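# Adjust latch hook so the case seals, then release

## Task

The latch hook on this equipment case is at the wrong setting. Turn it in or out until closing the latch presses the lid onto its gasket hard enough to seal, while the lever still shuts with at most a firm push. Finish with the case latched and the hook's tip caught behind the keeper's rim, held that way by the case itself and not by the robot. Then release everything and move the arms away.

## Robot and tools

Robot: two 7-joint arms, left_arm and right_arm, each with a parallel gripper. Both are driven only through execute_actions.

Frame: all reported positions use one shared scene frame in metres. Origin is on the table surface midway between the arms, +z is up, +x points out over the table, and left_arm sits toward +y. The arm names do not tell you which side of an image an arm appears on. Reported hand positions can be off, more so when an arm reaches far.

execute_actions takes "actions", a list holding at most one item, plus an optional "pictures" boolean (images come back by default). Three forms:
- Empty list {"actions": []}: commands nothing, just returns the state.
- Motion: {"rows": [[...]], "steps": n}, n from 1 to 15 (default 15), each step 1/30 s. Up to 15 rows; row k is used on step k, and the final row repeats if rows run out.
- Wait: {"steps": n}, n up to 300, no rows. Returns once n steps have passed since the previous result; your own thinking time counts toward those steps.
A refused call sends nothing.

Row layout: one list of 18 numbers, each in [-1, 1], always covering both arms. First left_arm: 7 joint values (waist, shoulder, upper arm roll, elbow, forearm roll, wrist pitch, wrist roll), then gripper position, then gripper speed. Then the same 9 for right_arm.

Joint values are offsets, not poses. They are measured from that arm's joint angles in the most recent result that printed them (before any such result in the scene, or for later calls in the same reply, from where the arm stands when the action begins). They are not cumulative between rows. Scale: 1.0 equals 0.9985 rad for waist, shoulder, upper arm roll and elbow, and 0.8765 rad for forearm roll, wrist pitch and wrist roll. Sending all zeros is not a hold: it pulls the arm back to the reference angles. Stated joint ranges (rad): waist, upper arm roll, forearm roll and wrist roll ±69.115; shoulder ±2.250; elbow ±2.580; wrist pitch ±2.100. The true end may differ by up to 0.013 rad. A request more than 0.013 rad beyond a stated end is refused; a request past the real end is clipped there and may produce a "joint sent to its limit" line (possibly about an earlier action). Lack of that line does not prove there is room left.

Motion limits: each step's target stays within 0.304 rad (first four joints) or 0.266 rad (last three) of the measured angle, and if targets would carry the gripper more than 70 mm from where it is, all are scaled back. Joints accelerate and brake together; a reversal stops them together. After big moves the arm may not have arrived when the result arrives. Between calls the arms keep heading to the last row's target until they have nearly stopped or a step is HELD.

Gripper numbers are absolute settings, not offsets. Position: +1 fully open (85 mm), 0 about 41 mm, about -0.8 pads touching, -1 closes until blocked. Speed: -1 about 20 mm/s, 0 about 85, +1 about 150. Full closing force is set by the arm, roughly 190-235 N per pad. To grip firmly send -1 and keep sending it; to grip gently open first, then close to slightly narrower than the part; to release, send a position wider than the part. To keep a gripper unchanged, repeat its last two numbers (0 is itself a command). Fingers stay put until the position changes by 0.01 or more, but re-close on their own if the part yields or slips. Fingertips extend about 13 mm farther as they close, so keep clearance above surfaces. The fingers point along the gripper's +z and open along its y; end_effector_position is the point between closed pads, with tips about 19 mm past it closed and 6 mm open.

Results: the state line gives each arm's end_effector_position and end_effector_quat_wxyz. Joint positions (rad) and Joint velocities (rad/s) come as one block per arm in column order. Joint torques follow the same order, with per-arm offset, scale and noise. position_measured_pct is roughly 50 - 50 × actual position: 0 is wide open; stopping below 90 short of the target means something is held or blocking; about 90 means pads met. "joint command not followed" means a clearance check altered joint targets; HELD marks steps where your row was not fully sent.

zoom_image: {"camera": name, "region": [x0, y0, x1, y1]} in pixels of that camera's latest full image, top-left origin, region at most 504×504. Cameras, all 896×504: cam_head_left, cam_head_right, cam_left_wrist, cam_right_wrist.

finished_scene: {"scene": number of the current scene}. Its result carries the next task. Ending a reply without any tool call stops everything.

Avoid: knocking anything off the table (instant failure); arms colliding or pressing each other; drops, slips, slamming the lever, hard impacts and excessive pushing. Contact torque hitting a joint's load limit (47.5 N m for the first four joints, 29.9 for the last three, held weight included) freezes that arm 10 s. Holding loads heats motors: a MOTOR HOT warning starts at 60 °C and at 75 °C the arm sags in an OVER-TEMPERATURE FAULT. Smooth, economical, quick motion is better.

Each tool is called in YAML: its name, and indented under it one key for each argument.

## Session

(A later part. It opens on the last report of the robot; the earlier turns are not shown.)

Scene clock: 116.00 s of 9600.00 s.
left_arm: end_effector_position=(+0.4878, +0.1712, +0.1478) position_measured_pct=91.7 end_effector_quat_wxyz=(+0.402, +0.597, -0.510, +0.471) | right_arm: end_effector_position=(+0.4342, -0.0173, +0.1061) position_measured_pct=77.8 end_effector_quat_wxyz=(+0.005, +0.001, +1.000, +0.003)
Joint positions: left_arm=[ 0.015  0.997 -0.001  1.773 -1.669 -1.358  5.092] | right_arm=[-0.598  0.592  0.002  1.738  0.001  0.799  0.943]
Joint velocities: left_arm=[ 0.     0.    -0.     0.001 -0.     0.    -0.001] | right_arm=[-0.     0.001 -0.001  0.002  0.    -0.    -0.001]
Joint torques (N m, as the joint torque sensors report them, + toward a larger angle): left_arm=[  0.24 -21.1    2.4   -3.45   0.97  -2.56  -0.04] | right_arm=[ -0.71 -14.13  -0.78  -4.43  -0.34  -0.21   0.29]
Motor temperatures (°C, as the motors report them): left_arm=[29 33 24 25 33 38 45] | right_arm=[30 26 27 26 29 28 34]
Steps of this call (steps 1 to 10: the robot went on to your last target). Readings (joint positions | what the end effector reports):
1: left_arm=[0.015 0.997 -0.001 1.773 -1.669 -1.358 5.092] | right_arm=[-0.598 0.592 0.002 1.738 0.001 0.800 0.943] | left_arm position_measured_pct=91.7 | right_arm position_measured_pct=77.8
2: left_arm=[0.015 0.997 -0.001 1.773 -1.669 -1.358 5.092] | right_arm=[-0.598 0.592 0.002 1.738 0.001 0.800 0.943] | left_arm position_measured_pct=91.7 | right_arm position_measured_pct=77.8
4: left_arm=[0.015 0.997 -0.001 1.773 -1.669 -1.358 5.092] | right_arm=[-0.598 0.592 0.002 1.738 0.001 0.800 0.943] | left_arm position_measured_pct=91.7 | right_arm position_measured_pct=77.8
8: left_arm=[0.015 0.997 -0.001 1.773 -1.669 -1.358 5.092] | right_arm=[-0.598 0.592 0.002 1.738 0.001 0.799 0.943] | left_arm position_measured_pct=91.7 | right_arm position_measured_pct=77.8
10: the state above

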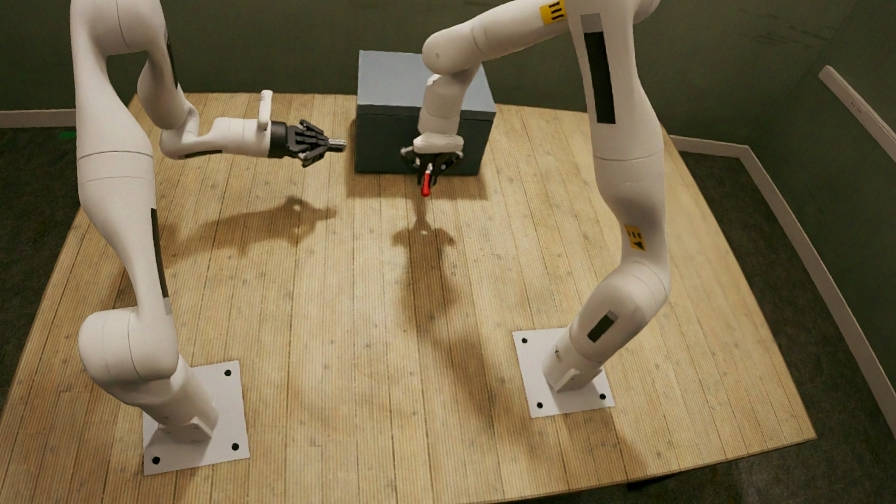

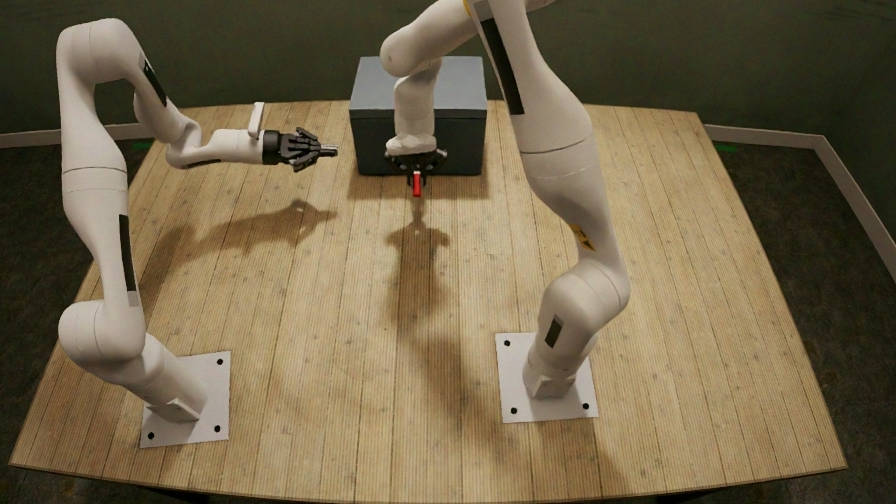

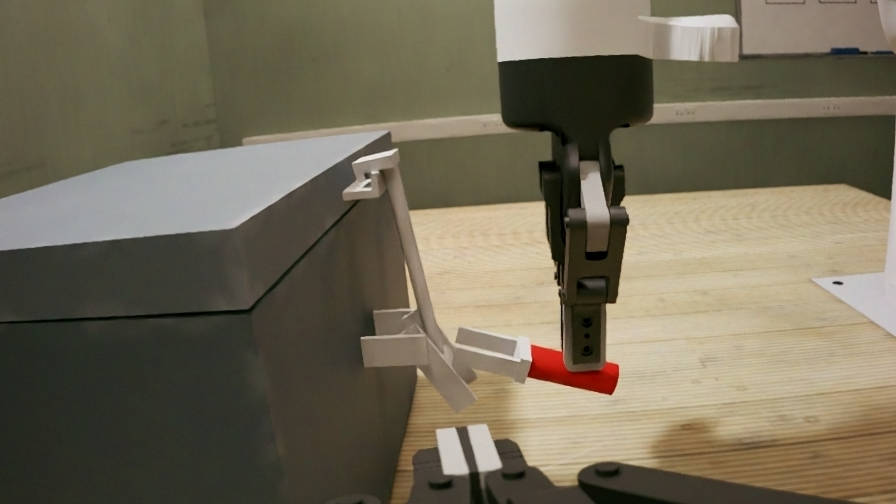

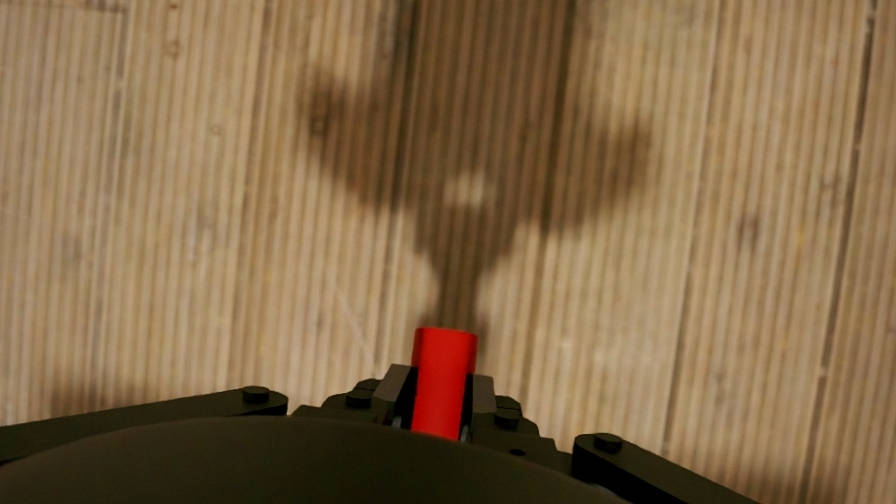

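execute_actions:
  actions:
    - {"rows":[[0,0,0,0,0,0,0,-1,0,0,0.004,0,0.002,0,-0.006,0,-0.55,0],[0,0,0,0,0,0,0,-1,0,0,0.004,0,0.002,0,-0.006,0,-0.55,0],[0,0,0,0,0,0,0,-1,0,0,0.008,0,0.004,0,-0.012,0,-0.55,0],[0,0,0,0,0,0,0,-1,0,0,0.008,0,0.004,0,-0.012,0,-0.55,0],[0,0,0,0,0,0,0,-1,0,0,0.012,0,0.006,0,-0.018,0,-0.55,0],[0,0,0,0,0,0,0,-1,0,0,0.012,0,0.006,0,-0.018,0,-0.55,0],[0,0,0,0,0,0,0,-1,0,0,0.016,0,0.008,0,-0.023,0,-0.55,0],[0,0,0,0,0,0,0,-1,0,0,0.016,0,0.008,0,-0.023,0,-0.55,0],[0,0,0,0,0,0,0,-1,0,0,0.02,0,0.01,0,-0.028,0,-0.55,0]],"steps":15}
  pictures: false

execute_actions:
  actions:
    - {"steps":10}

Scene clock: 118.33 s of 9600.00 s.
left_arm: end_effector_position=(+0.4878, +0.1712, +0.1478) position_measured_pct=91.7 end_effector_quat_wxyz=(+0.402, +0.597, -0.510, +0.471) | right_arm: end_effector_position=(+0.4362, -0.0173, +0.0981) position_measured_pct=77.8 end_effector_quat_wxyz=(+0.007, +0.002, +1.000, +0.003)
Joint positions: left_arm=[ 0.015  0.997 -0.001  1.773 -1.669 -1.358  5.092] | right_arm=[-0.597  0.606  0.003  1.745  0.002  0.775  0.943]
Joint velocities: left_arm=[-0.     0.    -0.     0.     0.    -0.002 -0.001] | right_arm=[ 0.001  0.007  0.001  0.002  0.001 -0.008 -0.002]
Joint torques (N m, as the joint torque sensors report them, + toward a larger angle): left_arm=[  0.25 -20.55   2.31  -3.66   1.02  -2.53   0.02] | right_arm=[ -0.88 -14.93  -0.81  -3.16  -0.4    0.27   0.22]
Motor temperatures (°C, as the motors report them): left_arm=[29 33 24 25 33 38 45] | right_arm=[30 26 27 26 29 28 34]
Steps of this call (steps 1 to 15: the robot went on to your last target; steps 16 to 55: nothing new was sent; steps 56 to 70: all 15 steps of this action). Readings (joint positions | what the end effector reports):
56: left_arm=[0.015 0.997 -0.001 1.773 -1.669 -1.358 5.092] | right_arm=[-0.598 0.592 0.002 1.738 0.001 0.799 0.943] | left_arm position_measured_pct=91.7 | right_arm position_measured_pct=77.8
57: left_arm=[0.015 0.997 -0.001 1.773 -1.669 -1.358 5.092] | right_arm=[-0.598 0.592 0.002 1.739 0.001 0.798 0.943] | left_arm position_measured_pct=91.7 | right_arm position_measured_pct=77.8
59: left_arm=[0.015 0.997 -0.001 1.773 -1.669 -1.358 5.092] | right_arm=[-0.598 0.594 0.002 1.740 0.001 0.795 0.943] | left_arm position_measured_pct=91.7 | right_arm position_measured_pct=77.8
63: left_arm=[0.015 0.997 -0.001 1.773 -1.669 -1.358 5.092] | right_arm=[-0.598 0.600 0.003 1.742 0.002 0.785 0.943] | left_arm position_measured_pct=91.7 | right_arm position_measured_pct=77.8
70: the state above

Scene clock: 118.67 s of 9600.00 s.
left_arm: end_effector_position=(+0.4878, +0.1712, +0.1478) position_measured_pct=91.7 end_effector_quat_wxyz=(+0.402, +0.597, -0.510, +0.471) | right_arm: end_effector_position=(+0.4363, -0.0173, +0.0978) position_measured_pct=77.8 end_effector_quat_wxyz=(+0.007, +0.002, +1.000, +0.003)
Joint positions: left_arm=[ 0.015  0.997 -0.001  1.773 -1.669 -1.358  5.092] | right_arm=[-0.597  0.607  0.003  1.745  0.002  0.774  0.943]
Joint velocities: left_arm=[-0.     0.     0.     0.    -0.001  0.002 -0.001] | right_arm=[-0.     0.    -0.001 -0.001 -0.    -0.002  0.002]
Joint torques (N m, as the joint torque sensors report them, + toward a larger angle): left_arm=[ -0.04 -20.86   2.49  -3.46   0.89  -2.54  -0.01] | right_arm=[ -1.15 -14.22  -1.22  -3.54  -0.3    0.29  -0.04]
Motor temperatures (°C, as the motors report them): left_arm=[29 33 24 25 33 38 45] | right_arm=[30 26 27 26 29 28 34]
Steps of this call (steps 1 to 10: the robot went on to your last target). Readings (joint positions | what the end effector reports):
1: left_arm=[0.015 0.997 -0.001 1.773 -1.669 -1.358 5.092] | right_arm=[-0.597 0.607 0.003 1.745 0.002 0.775 0.943] | left_arm position_measured_pct=91.7 | right_arm position_measured_pct=77.8
2: left_arm=[0.015 0.997 -0.001 1.773 -1.669 -1.358 5.092] | right_arm=[-0.597 0.607 0.003 1.745 0.002 0.774 0.943] | left_arm position_measured_pct=91.7 | right_arm position_measured_pct=77.8
4: left_arm=[0.015 0.997 -0.001 1.773 -1.669 -1.358 5.092] | right_arm=[-0.597 0.607 0.003 1.745 0.002 0.774 0.943] | left_arm position_measured_pct=91.7 | right_arm position_measured_pct=77.8
8: left_arm=[0.015 0.997 -0.001 1.773 -1.669 -1.358 5.092] | right_arm=[-0.597 0.607 0.003 1.745 0.002 0.774 0.943] | left_arm position_measured_pct=91.7 | right_arm position_measured_pct=77.8
10: the state above

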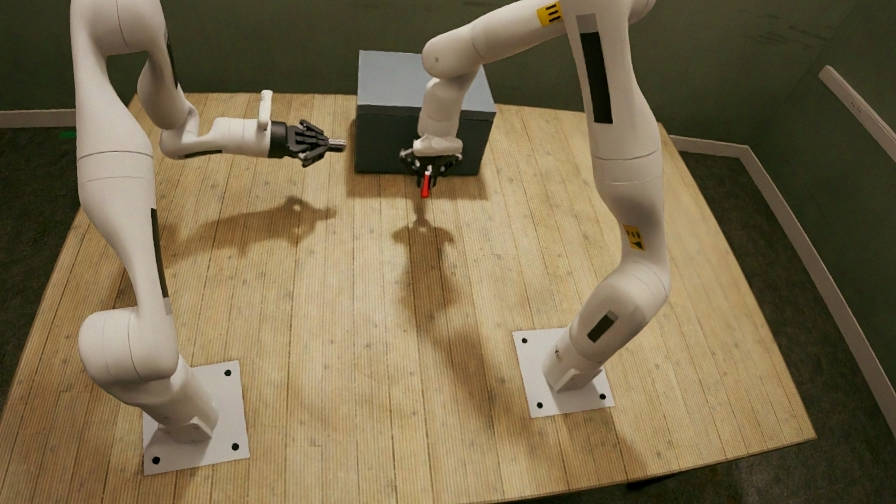

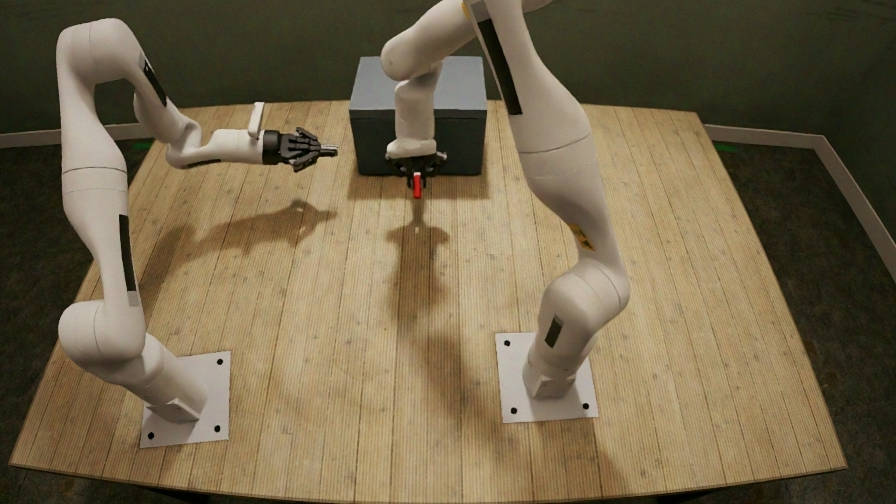

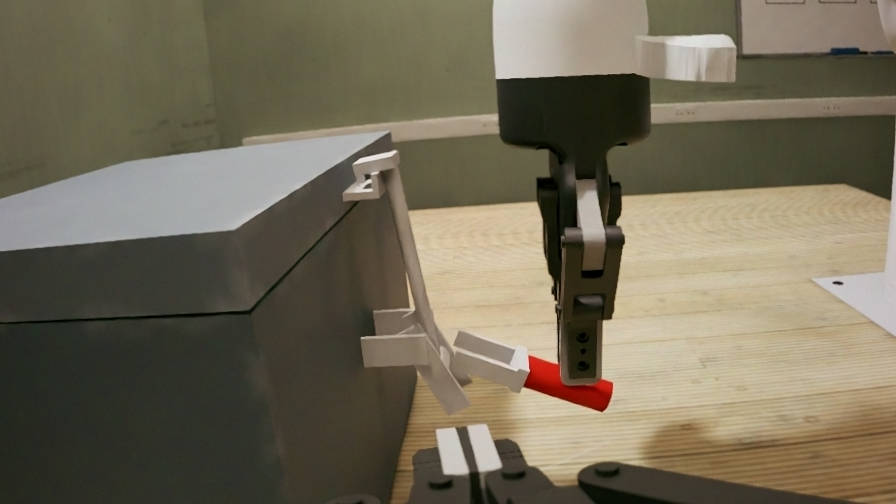

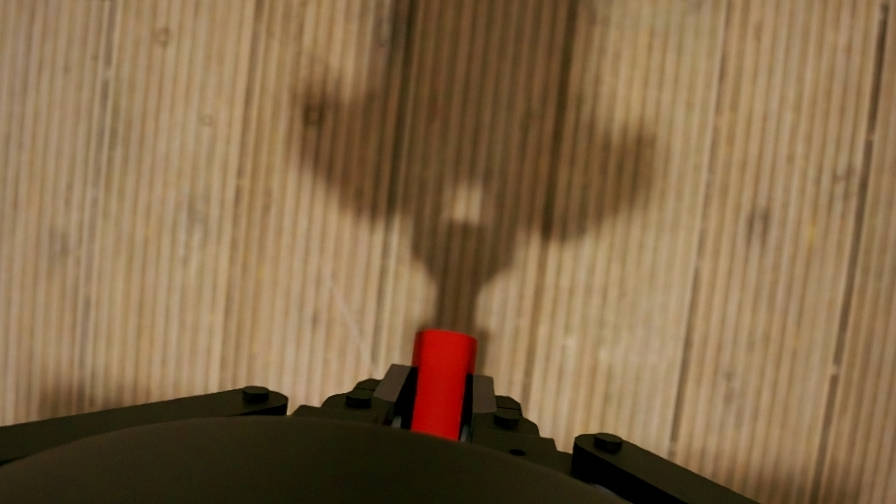

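zoom_image:
  camera: "cam_left_wrist"
  region: [180, 130, 430, 340]

Region (180, 130, 430, 340) of cam_left_wrist's 896x504 image, scaled by 2.016; it fills the top 423 rows of this view, and the rest is white.

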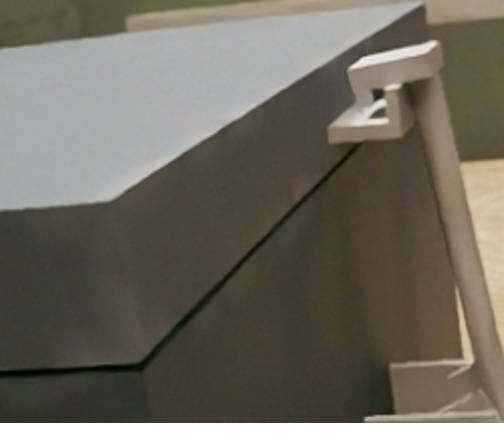

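execute_actions:
  actions:
    - {"rows":[[0,0,0,0,0,0,0,-1,0,0.001,0.004,0,0.001,0,-0.005,0,-0.55,0],[0,0,0,0,0,0,0,-1,0,0.001,0.004,0,0.001,0,-0.005,0,-0.55,0],[0,0,0,0,0,0,0,-1,0,0.001,0.008,0,0.002,0,-0.009,0,-0.55,0],[0,0,0,0,0,0,0,-1,0,0.001,0.008,0,0.002,0,-0.009,0,-0.55,0],[0,0,0,0,0,0,0,-1,0,0.002,0.012,0,0.003,0,-0.013,0,-0.55,0],[0,0,0,0,0,0,0,-1,0,0.002,0.012,0,0.003,0,-0.013,0,-0.55,0],[0,0,0,0,0,0,0,-1,0,0.002,0.016,0,0.004,0,-0.017,0,-0.55,0],[0,0,0,0,0,0,0,-1,0,0.002,0.016,0,0.004,0,-0.017,0,-0.55,0],[0,0,0,0,0,0,0,-1,0,0.002,0.02,0,0.005,0,-0.021,0,-0.55,0]],"steps":15}
  pictures: false

execute_actions:
  actions:
    - {"steps":10}

Scene clock: 125.47 s of 9600.00 s.
left_arm: end_effector_position=(+0.4878, +0.1712, +0.1478) position_measured_pct=91.7 end_effector_quat_wxyz=(+0.402, +0.597, -0.510, +0.471) | right_arm: end_effector_position=(+0.4389, -0.0174, +0.0904) position_measured_pct=77.8 end_effector_quat_wxyz=(+0.008, +0.003, +1.000, +0.004)
Joint positions: left_arm=[ 0.015  0.997 -0.001  1.773 -1.669 -1.358  5.092] | right_arm=[-0.595  0.622  0.004  1.747  0.003  0.755  0.943]
Joint velocities: left_arm=[-0.    -0.     0.     0.    -0.     0.001  0.   ] | right_arm=[ 0.001  0.008  0.001  0.     0.001 -0.007 -0.   ]
Joint torques (N m, as the joint torque sensors report them, + toward a larger angle): left_arm=[ -0.06 -20.82   2.47  -3.66   0.89  -2.62   0.05] | right_arm=[ -0.55 -15.55  -0.77  -3.35  -0.21   0.14   0.11]
Motor temperatures (°C, as the motors report them): left_arm=[29 34 24 25 33 38 45] | right_arm=[30 26 27 26 29 28 34]
Steps of this call (steps 1 to 15: the robot went on to your last target; steps 16 to 189: nothing new was sent; steps 190 to 204: all 15 steps of this action). Readings (joint positions | what the end effector reports):
190: left_arm=[0.015 0.997 -0.001 1.773 -1.669 -1.358 5.092] | right_arm=[-0.597 0.608 0.003 1.745 0.002 0.773 0.943] | left_arm position_measured_pct=91.7 | right_arm position_measured_pct=77.8
191: left_arm=[0.015 0.997 -0.001 1.773 -1.669 -1.358 5.092] | right_arm=[-0.596 0.607 0.003 1.745 0.002 0.773 0.943] | left_arm position_measured_pct=91.7 | right_arm position_measured_pct=77.8
193: left_arm=[0.015 0.997 -0.001 1.773 -1.669 -1.358 5.092] | right_arm=[-0.596 0.609 0.003 1.745 0.002 0.770 0.943] | left_arm position_measured_pct=91.7 | right_arm position_measured_pct=77.8
197: left_arm=[0.015 0.997 -0.001 1.773 -1.669 -1.358 5.092] | right_arm=[-0.595 0.615 0.003 1.746 0.002 0.763 0.943] | left_arm position_measured_pct=91.7 | right_arm position_measured_pct=77.8
204: the state above

Scene clock: 125.80 s of 9600.00 s.
left_arm: end_effector_position=(+0.4878, +0.1712, +0.1478) position_measured_pct=91.7 end_effector_quat_wxyz=(+0.402, +0.597, -0.510, +0.471) | right_arm: end_effector_position=(+0.4391, -0.0174, +0.0901) position_measured_pct=77.8 end_effector_quat_wxyz=(+0.008, +0.003, +1.000, +0.004)
Joint positions: left_arm=[ 0.015  0.997 -0.001  1.773 -1.669 -1.358  5.092] | right_arm=[-0.594  0.623  0.004  1.746  0.003  0.754  0.943]
Joint velocities: left_arm=[-0.    -0.     0.     0.001  0.     0.     0.001] | right_arm=[ 0.     0.002 -0.    -0.    -0.001 -0.001 -0.001]
Joint torques (N m, as the joint torque sensors report them, + toward a larger angle): left_arm=[  0.25 -21.07   2.56  -3.23   0.94  -2.68  -0.07] | right_arm=[ -0.39 -15.23  -0.79  -3.34  -0.33   0.52  -0.07]
Motor temperatures (°C, as the motors report them): left_arm=[29 34 24 25 33 38 45] | right_arm=[30 26 27 26 29 28 34]
Steps of this call (steps 1 to 10: the robot went on to your last target). Readings (joint positions | what the end effector reports):
1: left_arm=[0.015 0.997 -0.001 1.773 -1.669 -1.358 5.092] | right_arm=[-0.595 0.622 0.004 1.747 0.003 0.755 0.943] | left_arm position_measured_pct=91.7 | right_arm position_measured_pct=77.8
2: left_arm=[0.015 0.997 -0.001 1.773 -1.669 -1.358 5.092] | right_arm=[-0.595 0.623 0.004 1.747 0.003 0.755 0.943] | left_arm position_measured_pct=91.7 | right_arm position_measured_pct=77.8
4: left_arm=[0.015 0.997 -0.001 1.773 -1.669 -1.358 5.092] | right_arm=[-0.595 0.623 0.004 1.746 0.003 0.754 0.943] | left_arm position_measured_pct=91.7 | right_arm position_measured_pct=77.8
8: left_arm=[0.015 0.997 -0.001 1.773 -1.669 -1.358 5.092] | right_arm=[-0.594 0.623 0.004 1.746 0.003 0.754 0.943] | left_arm position_measured_pct=91.7 | right_arm position_measured_pct=77.8
10: the state above

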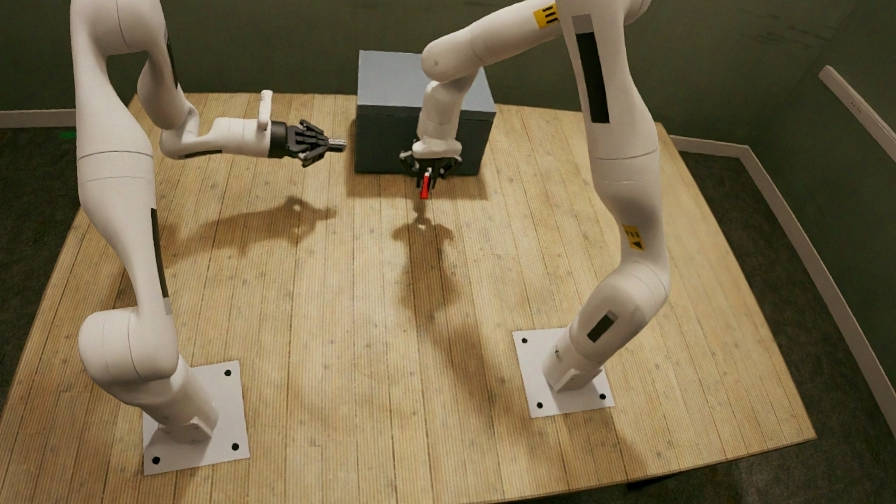

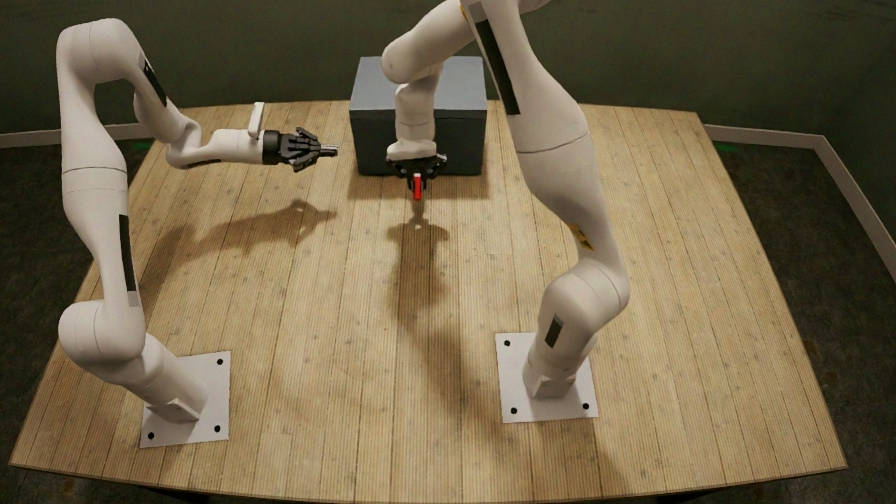

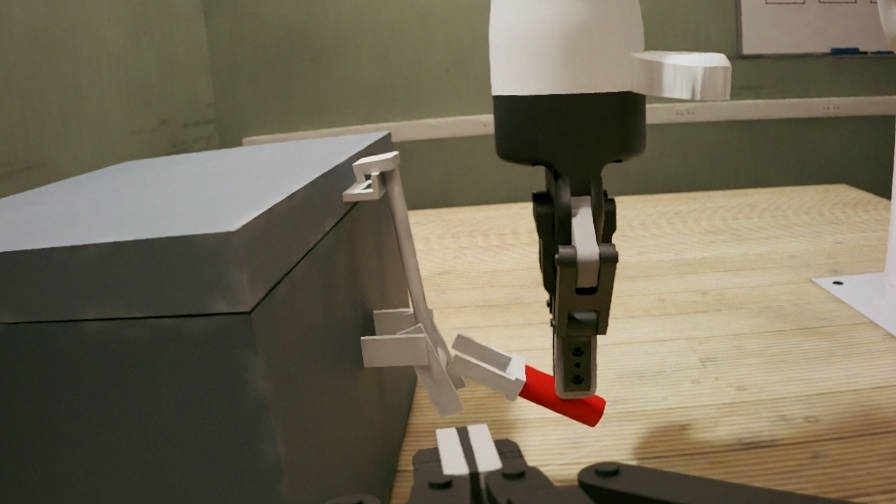

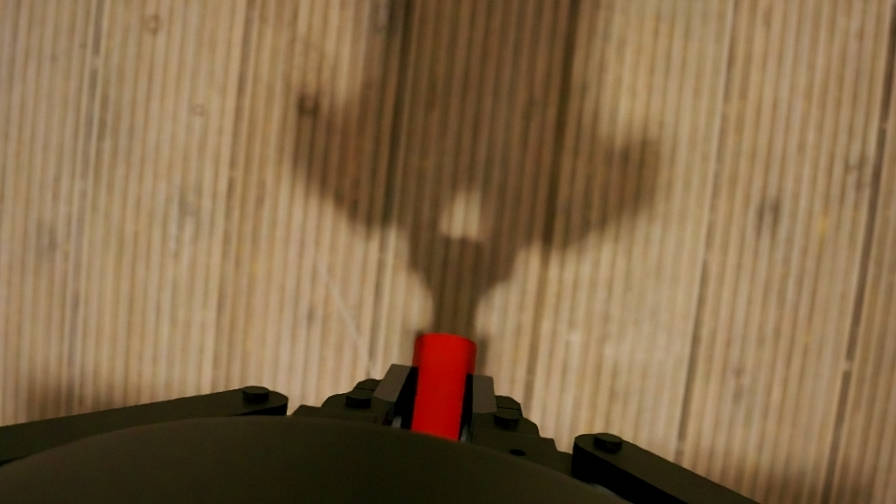

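execute_actions:
  actions:
    - {"rows":[[0,0.22,0,-0.0826,0.0925,-0.2475,-0.1655,-1,0,0.001,0.006,0,0.001,0,-0.005,0,-0.55,0]],"steps":15}
  pictures: false

execute_actions:
  actions:
    - {"steps":15}

Scene clock: 131.43 s of 9600.00 s.
left_arm: end_effector_position=(+0.4884, +0.1627, +0.1268) position_measured_pct=91.7 end_effector_quat_wxyz=(+0.459, +0.536, -0.462, +0.537) | right_arm: end_effector_position=(+0.4392, -0.0173, +0.0881) position_measured_pct=77.8 end_effector_quat_wxyz=(+0.008, +0.004, +1.000, +0.004)
Joint positions: left_arm=[ 0.015  1.211 -0.001  1.691 -1.588 -1.574  4.947] | right_arm=[-0.594  0.627  0.004  1.747  0.002  0.75   0.943]
Joint velocities: left_arm=[ 0.     0.045  0.004 -0.013  0.004 -0.015 -0.004] | right_arm=[ 0.     0.001 -0.001  0.001  0.     0.    -0.001]
Joint torques (N m, as the joint torque sensors report them, + toward a larger angle): left_arm=[  0.14 -21.41   2.68  -2.15   0.75  -2.59  -0.18] | right_arm=[ -0.06 -16.59  -0.06  -5.3    0.09  -0.42   0.08]
Motor temperatures (°C, as the motors report them): left_arm=[29 34 24 25 33 38 45] | right_arm=[30 26 27 26 29 28 34]
Steps of this call (steps 1 to 15: the robot went on to your last target; steps 16 to 154: nothing new was sent; steps 155 to 169: all 15 steps of this action). Readings (joint positions | what the end effector reports):
155: left_arm=[0.015 0.998 -0.001 1.772 -1.669 -1.359 5.092] | right_arm=[-0.595 0.624 0.003 1.747 0.002 0.754 0.943] | left_arm position_measured_pct=91.7 | right_arm position_measured_pct=77.8
156: left_arm=[0.015 1.005 -0.001 1.770 -1.667 -1.364 5.088] | right_arm=[-0.594 0.625 0.003 1.747 0.002 0.753 0.943] | left_arm position_measured_pct=91.7 | right_arm position_measured_pct=77.8
158: left_arm=[0.015 1.035 -0.001 1.759 -1.657 -1.390 5.071] | right_arm=[-0.594 0.626 0.003 1.747 0.002 0.752 0.943] | left_arm position_measured_pct=91.7 | right_arm position_measured_pct=77.8
162: left_arm=[0.015 1.144 -0.001 1.719 -1.616 -1.498 4.998] | right_arm=[-0.594 0.627 0.004 1.747 0.002 0.751 0.943] | left_arm position_measured_pct=91.7 | right_arm position_measured_pct=77.8
169: the state above

Scene clock: 131.93 s of 9600.00 s.
left_arm: end_effector_position=(+0.4878, +0.1625, +0.1245) position_measured_pct=91.7 end_effector_quat_wxyz=(+0.460, +0.537, -0.461, +0.536) | right_arm: end_effector_position=(+0.4392, -0.0173, +0.0880) position_measured_pct=77.8 end_effector_quat_wxyz=(+0.008, +0.004, +1.000, +0.004)
Joint positions: left_arm=[ 0.015  1.217 -0.001  1.69  -1.588 -1.574  4.947] | right_arm=[-0.594  0.627  0.004  1.747  0.002  0.75   0.943]
Joint velocities: left_arm=[ 0.     0.    -0.     0.    -0.     0.002  0.   ] | right_arm=[ 0.     0.     0.     0.001 -0.002  0.     0.   ]
Joint torques (N m, as the joint torque sensors report them, + toward a larger angle): left_arm=[  0.02 -21.47   3.15  -2.39   0.68  -2.64  -0.13] | right_arm=[  0.46 -17.1   -0.26  -5.31   0.16  -0.4    0.18]
Motor temperatures (°C, as the motors report them): left_arm=[29 34 24 25 33 38 45] | right_arm=[30 26 27 26 29 28 34]
Steps of this call (steps 1 to 15: the robot went on to your last target). Readings (joint positions | what the end effector reports):
1: left_arm=[0.015 1.212 -0.001 1.691 -1.588 -1.574 4.947] | right_arm=[-0.594 0.627 0.004 1.747 0.002 0.750 0.943] | left_arm position_measured_pct=91.7 | right_arm position_measured_pct=77.8
2: left_arm=[0.015 1.214 -0.001 1.691 -1.588 -1.574 4.947] | right_arm=[-0.594 0.627 0.004 1.747 0.002 0.750 0.943] | left_arm position_measured_pct=91.7 | right_arm position_measured_pct=77.8
4: left_arm=[0.015 1.215 -0.001 1.690 -1.588 -1.574 4.947] | right_arm=[-0.594 0.627 0.004 1.747 0.002 0.750 0.943] | left_arm position_measured_pct=91.7 | right_arm position_measured_pct=77.8
8: left_arm=[0.015 1.216 -0.001 1.690 -1.588 -1.574 4.947] | right_arm=[-0.594 0.627 0.004 1.747 0.002 0.750 0.943] | left_arm position_measured_pct=91.7 | right_arm position_measured_pct=77.8
15: the state above
All arms were judged still, so your last target was given up. Only a new action makes them travel on or press farther. Fingers that are still opening or closing keep moving.

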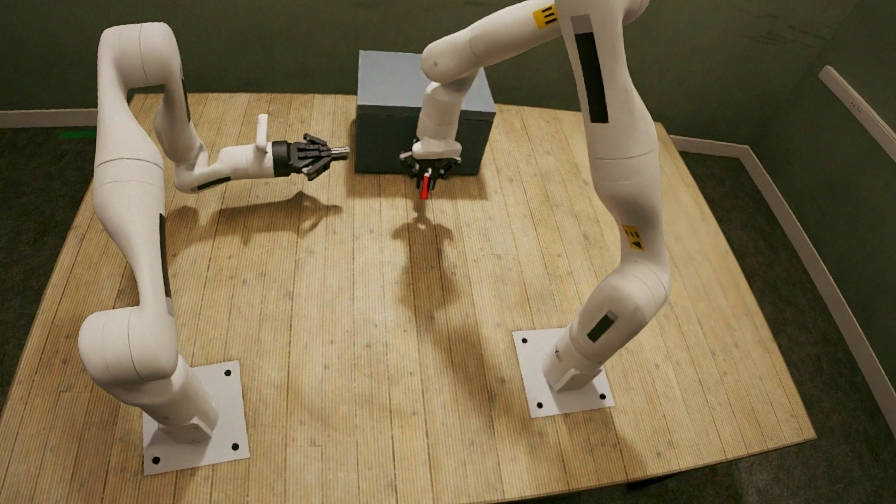

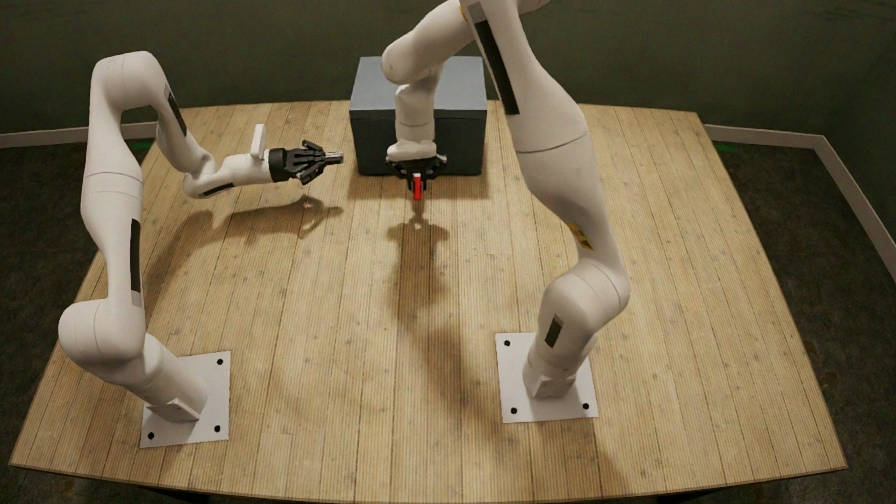

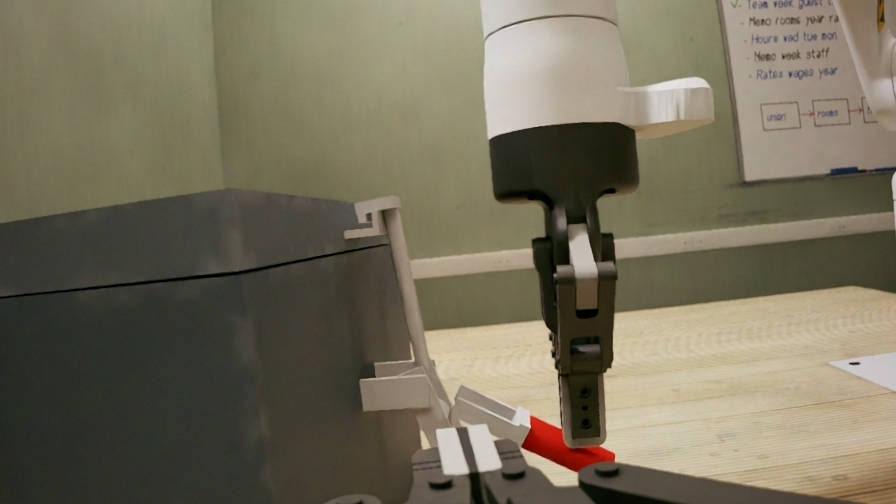

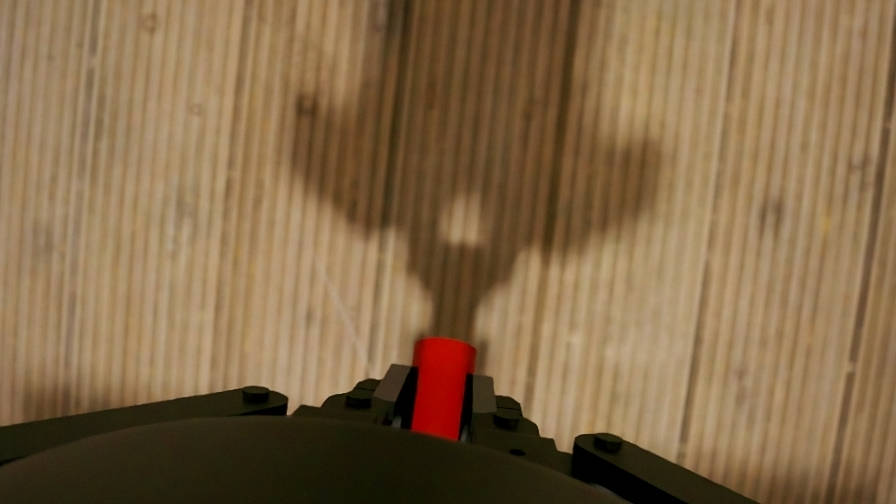

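zoom_image:
  camera: "cam_left_wrist"
  region: [180, 180, 420, 310]

Region (180, 180, 420, 310) of cam_left_wrist's 896x504 image, scaled by 2.100; it fills the top 273 rows of this view, and the rest is white.

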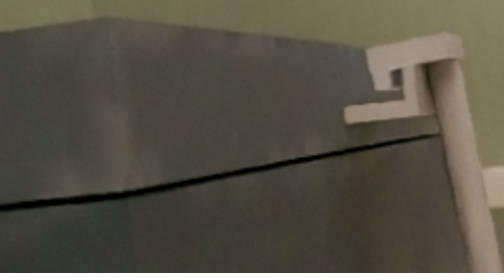

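execute_actions:
  actions:
    - {"rows":[[0,0,0,0,0,0,0,-1,0,0,0,0,0,0,0,0,-0.15,0]],"steps":10}
  pictures: false

execute_actions:
  actions:
    - {"rows":[[0,0,0,0,0,0,0,-1,0,0.002,0.015,0,-0.003,0,-0.009,0.003,-0.15,0],[0,0,0,0,0,0,0,-1,0,0.002,0.015,0,-0.003,0,-0.009,0.003,-0.15,0],[0,0,0,0,0,0,0,-1,0,0.004,0.031,0,-0.006,0,-0.018,0.006,-0.15,0],[0,0,0,0,0,0,0,-1,0,0.004,0.031,0,-0.006,0,-0.018,0.006,-0.15,0],[0,0,0,0,0,0,0,-1,0,0.006,0.046,0,-0.009,0,-0.027,0.01,-0.15,0],[0,0,0,0,0,0,0,-1,0,0.006,0.046,0,-0.009,0,-0.027,0.01,-0.15,0],[0,0,0,0,0,0,0,-1,0,0.0078,0.0615,0,-0.012,0,-0.0365,0.013,-0.15,0]],"steps":15}

Scene clock: 140.93 s of 9600.00 s.
left_arm: end_effector_position=(+0.4878, +0.1625, +0.1245) position_measured_pct=91.7 end_effector_quat_wxyz=(+0.460, +0.537, -0.461, +0.536) | right_arm: end_effector_position=(+0.4393, -0.0173, +0.0881) position_measured_pct=58.7 end_effector_quat_wxyz=(+0.008, +0.004, +1.000, +0.004)
Joint positions: left_arm=[ 0.015  1.217 -0.001  1.69  -1.588 -1.574  4.947] | right_arm=[-0.594  0.627  0.004  1.747  0.002  0.75   0.943]
Joint velocities: left_arm=[ 0.    -0.     0.    -0.001 -0.    -0.001 -0.001] | right_arm=[-0.001  0.002 -0.001  0.003 -0.001  0.001  0.001]
Joint torques (N m, as the joint torque sensors report them, + toward a larger angle): left_arm=[  0.12 -21.79   3.31  -2.32   0.64  -2.8    0.13] | right_arm=[  0.05 -18.64   0.38  -5.31   0.06  -0.24   0.14]
Motor temperatures (°C, as the motors report them): left_arm=[29 34 24 25 33 38 45] | right_arm=[30 26 27 26 29 28 34]
Steps of this call (steps 1 to 260: nothing new was sent; steps 261 to 270: all 10 steps of this action). Readings (joint positions | what the end effector reports):
261: left_arm=[0.015 1.217 -0.001 1.690 -1.588 -1.574 4.947] | right_arm=[-0.594 0.627 0.004 1.747 0.002 0.750 0.943] | left_arm position_measured_pct=91.7 | right_arm position_measured_pct=77.8
262: left_arm=[0.015 1.217 -0.001 1.690 -1.588 -1.574 4.947] | right_arm=[-0.594 0.627 0.004 1.747 0.002 0.750 0.943] | left_arm position_measured_pct=91.7 | right_arm position_measured_pct=77.0
264: left_arm=[0.015 1.217 -0.001 1.690 -1.588 -1.574 4.947] | right_arm=[-0.594 0.627 0.004 1.747 0.002 0.750 0.943] | left_arm position_measured_pct=91.7 | right_arm position_measured_pct=73.0
268: left_arm=[0.015 1.217 -0.001 1.690 -1.588 -1.574 4.947] | right_arm=[-0.594 0.627 0.004 1.747 0.002 0.750 0.943] | left_arm position_measured_pct=91.7 | right_arm position_measured_pct=61.9
270: the state above

Scene clock: 141.43 s of 9600.00 s.
left_arm: end_effector_position=(+0.4878, +0.1625, +0.1245) position_measured_pct=91.7 end_effector_quat_wxyz=(+0.460, +0.537, -0.461, +0.536) | right_arm: end_effector_position=(+0.4443, -0.0178, +0.0631) position_measured_pct=57.5 end_effector_quat_wxyz=(+0.002, +0.001, +1.000, -0.001)
Joint positions: left_arm=[ 0.015  1.217 -0.001  1.69  -1.588 -1.574  4.947] | right_arm=[-0.587  0.686  0.003  1.735  0.002  0.719  0.954]
Joint velocities: left_arm=[-0.001 -0.     0.     0.     0.    -0.     0.   ] | right_arm=[ 0.002  0.014 -0.    -0.005 -0.    -0.005  0.003]
Joint torques (N m, as the joint torque sensors report them, + toward a larger angle): left_arm=[  0.26 -21.73   3.01  -2.1    0.78  -2.72   0.2 ] | right_arm=[  0.24 -17.93   0.01  -5.79  -0.05   0.15  -0.07]
Motor temperatures (°C, as the motors report them): left_arm=[29 34 24 25 33 38 45] | right_arm=[30 26 27 26 29 28 34]
Steps of this call (steps 1 to 15: all 15 steps of this action). Readings (joint positions | what the end effector reports):
1: left_arm=[0.015 1.217 -0.001 1.690 -1.588 -1.574 4.947] | right_arm=[-0.594 0.628 0.004 1.747 0.002 0.750 0.943] | left_arm position_measured_pct=91.7 | right_arm position_measured_pct=58.3
2: left_arm=[0.015 1.217 -0.001 1.690 -1.588 -1.574 4.947] | right_arm=[-0.593 0.632 0.003 1.746 0.002 0.748 0.943] | left_arm position_measured_pct=91.7 | right_arm position_measured_pct=57.9
4: left_arm=[0.015 1.217 -0.001 1.690 -1.588 -1.574 4.947] | right_arm=[-0.592 0.642 0.004 1.744 0.002 0.743 0.945] | left_arm position_measured_pct=91.7 | right_arm position_measured_pct=57.5
8: left_arm=[0.015 1.217 -0.001 1.690 -1.588 -1.574 4.947] | right_arm=[-0.589 0.668 0.004 1.739 0.002 0.729 0.950] | left_arm position_measured_pct=91.7 | right_arm position_measured_pct=57.5
15: the state above

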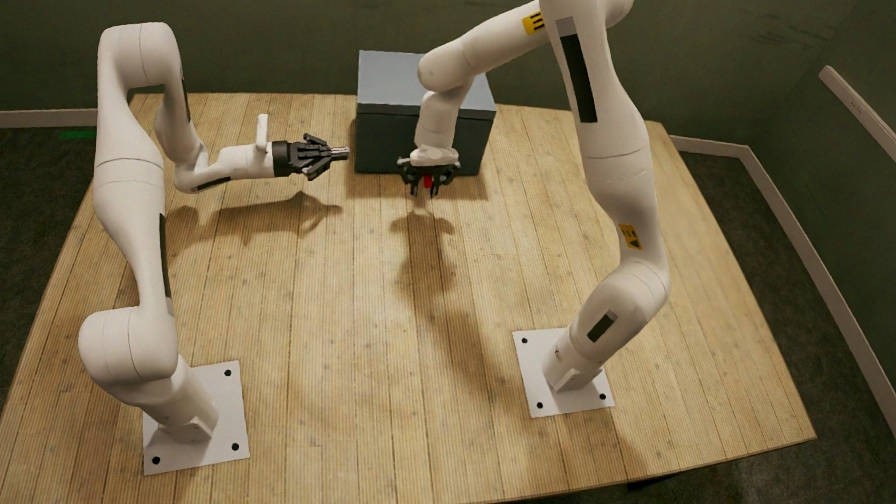

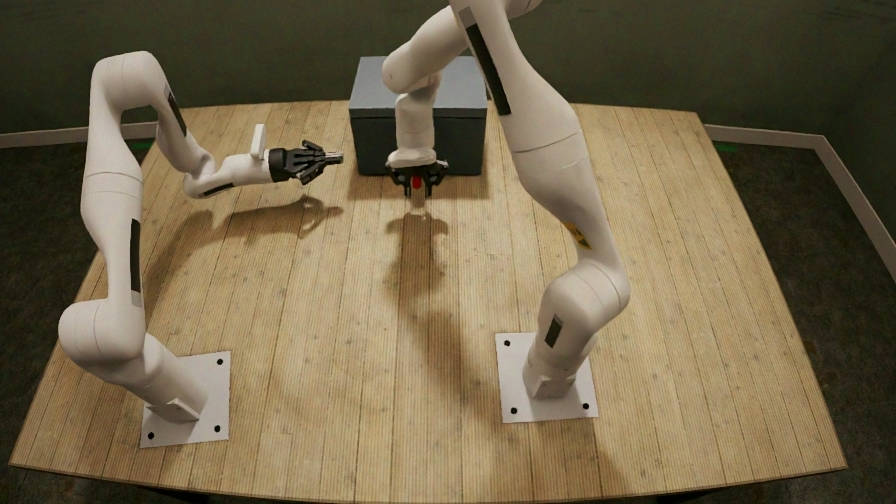

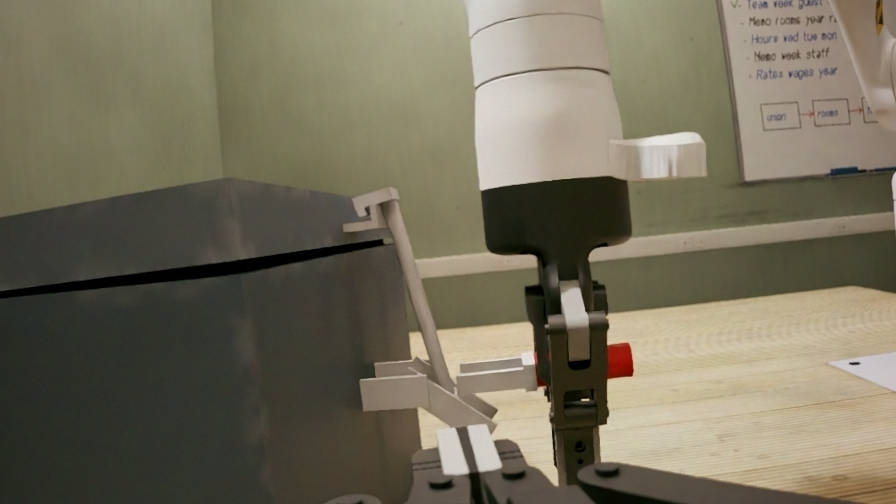

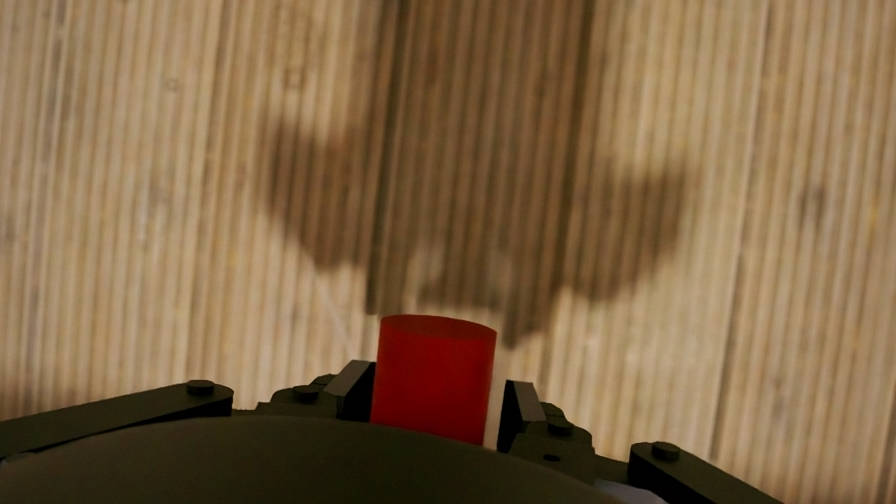

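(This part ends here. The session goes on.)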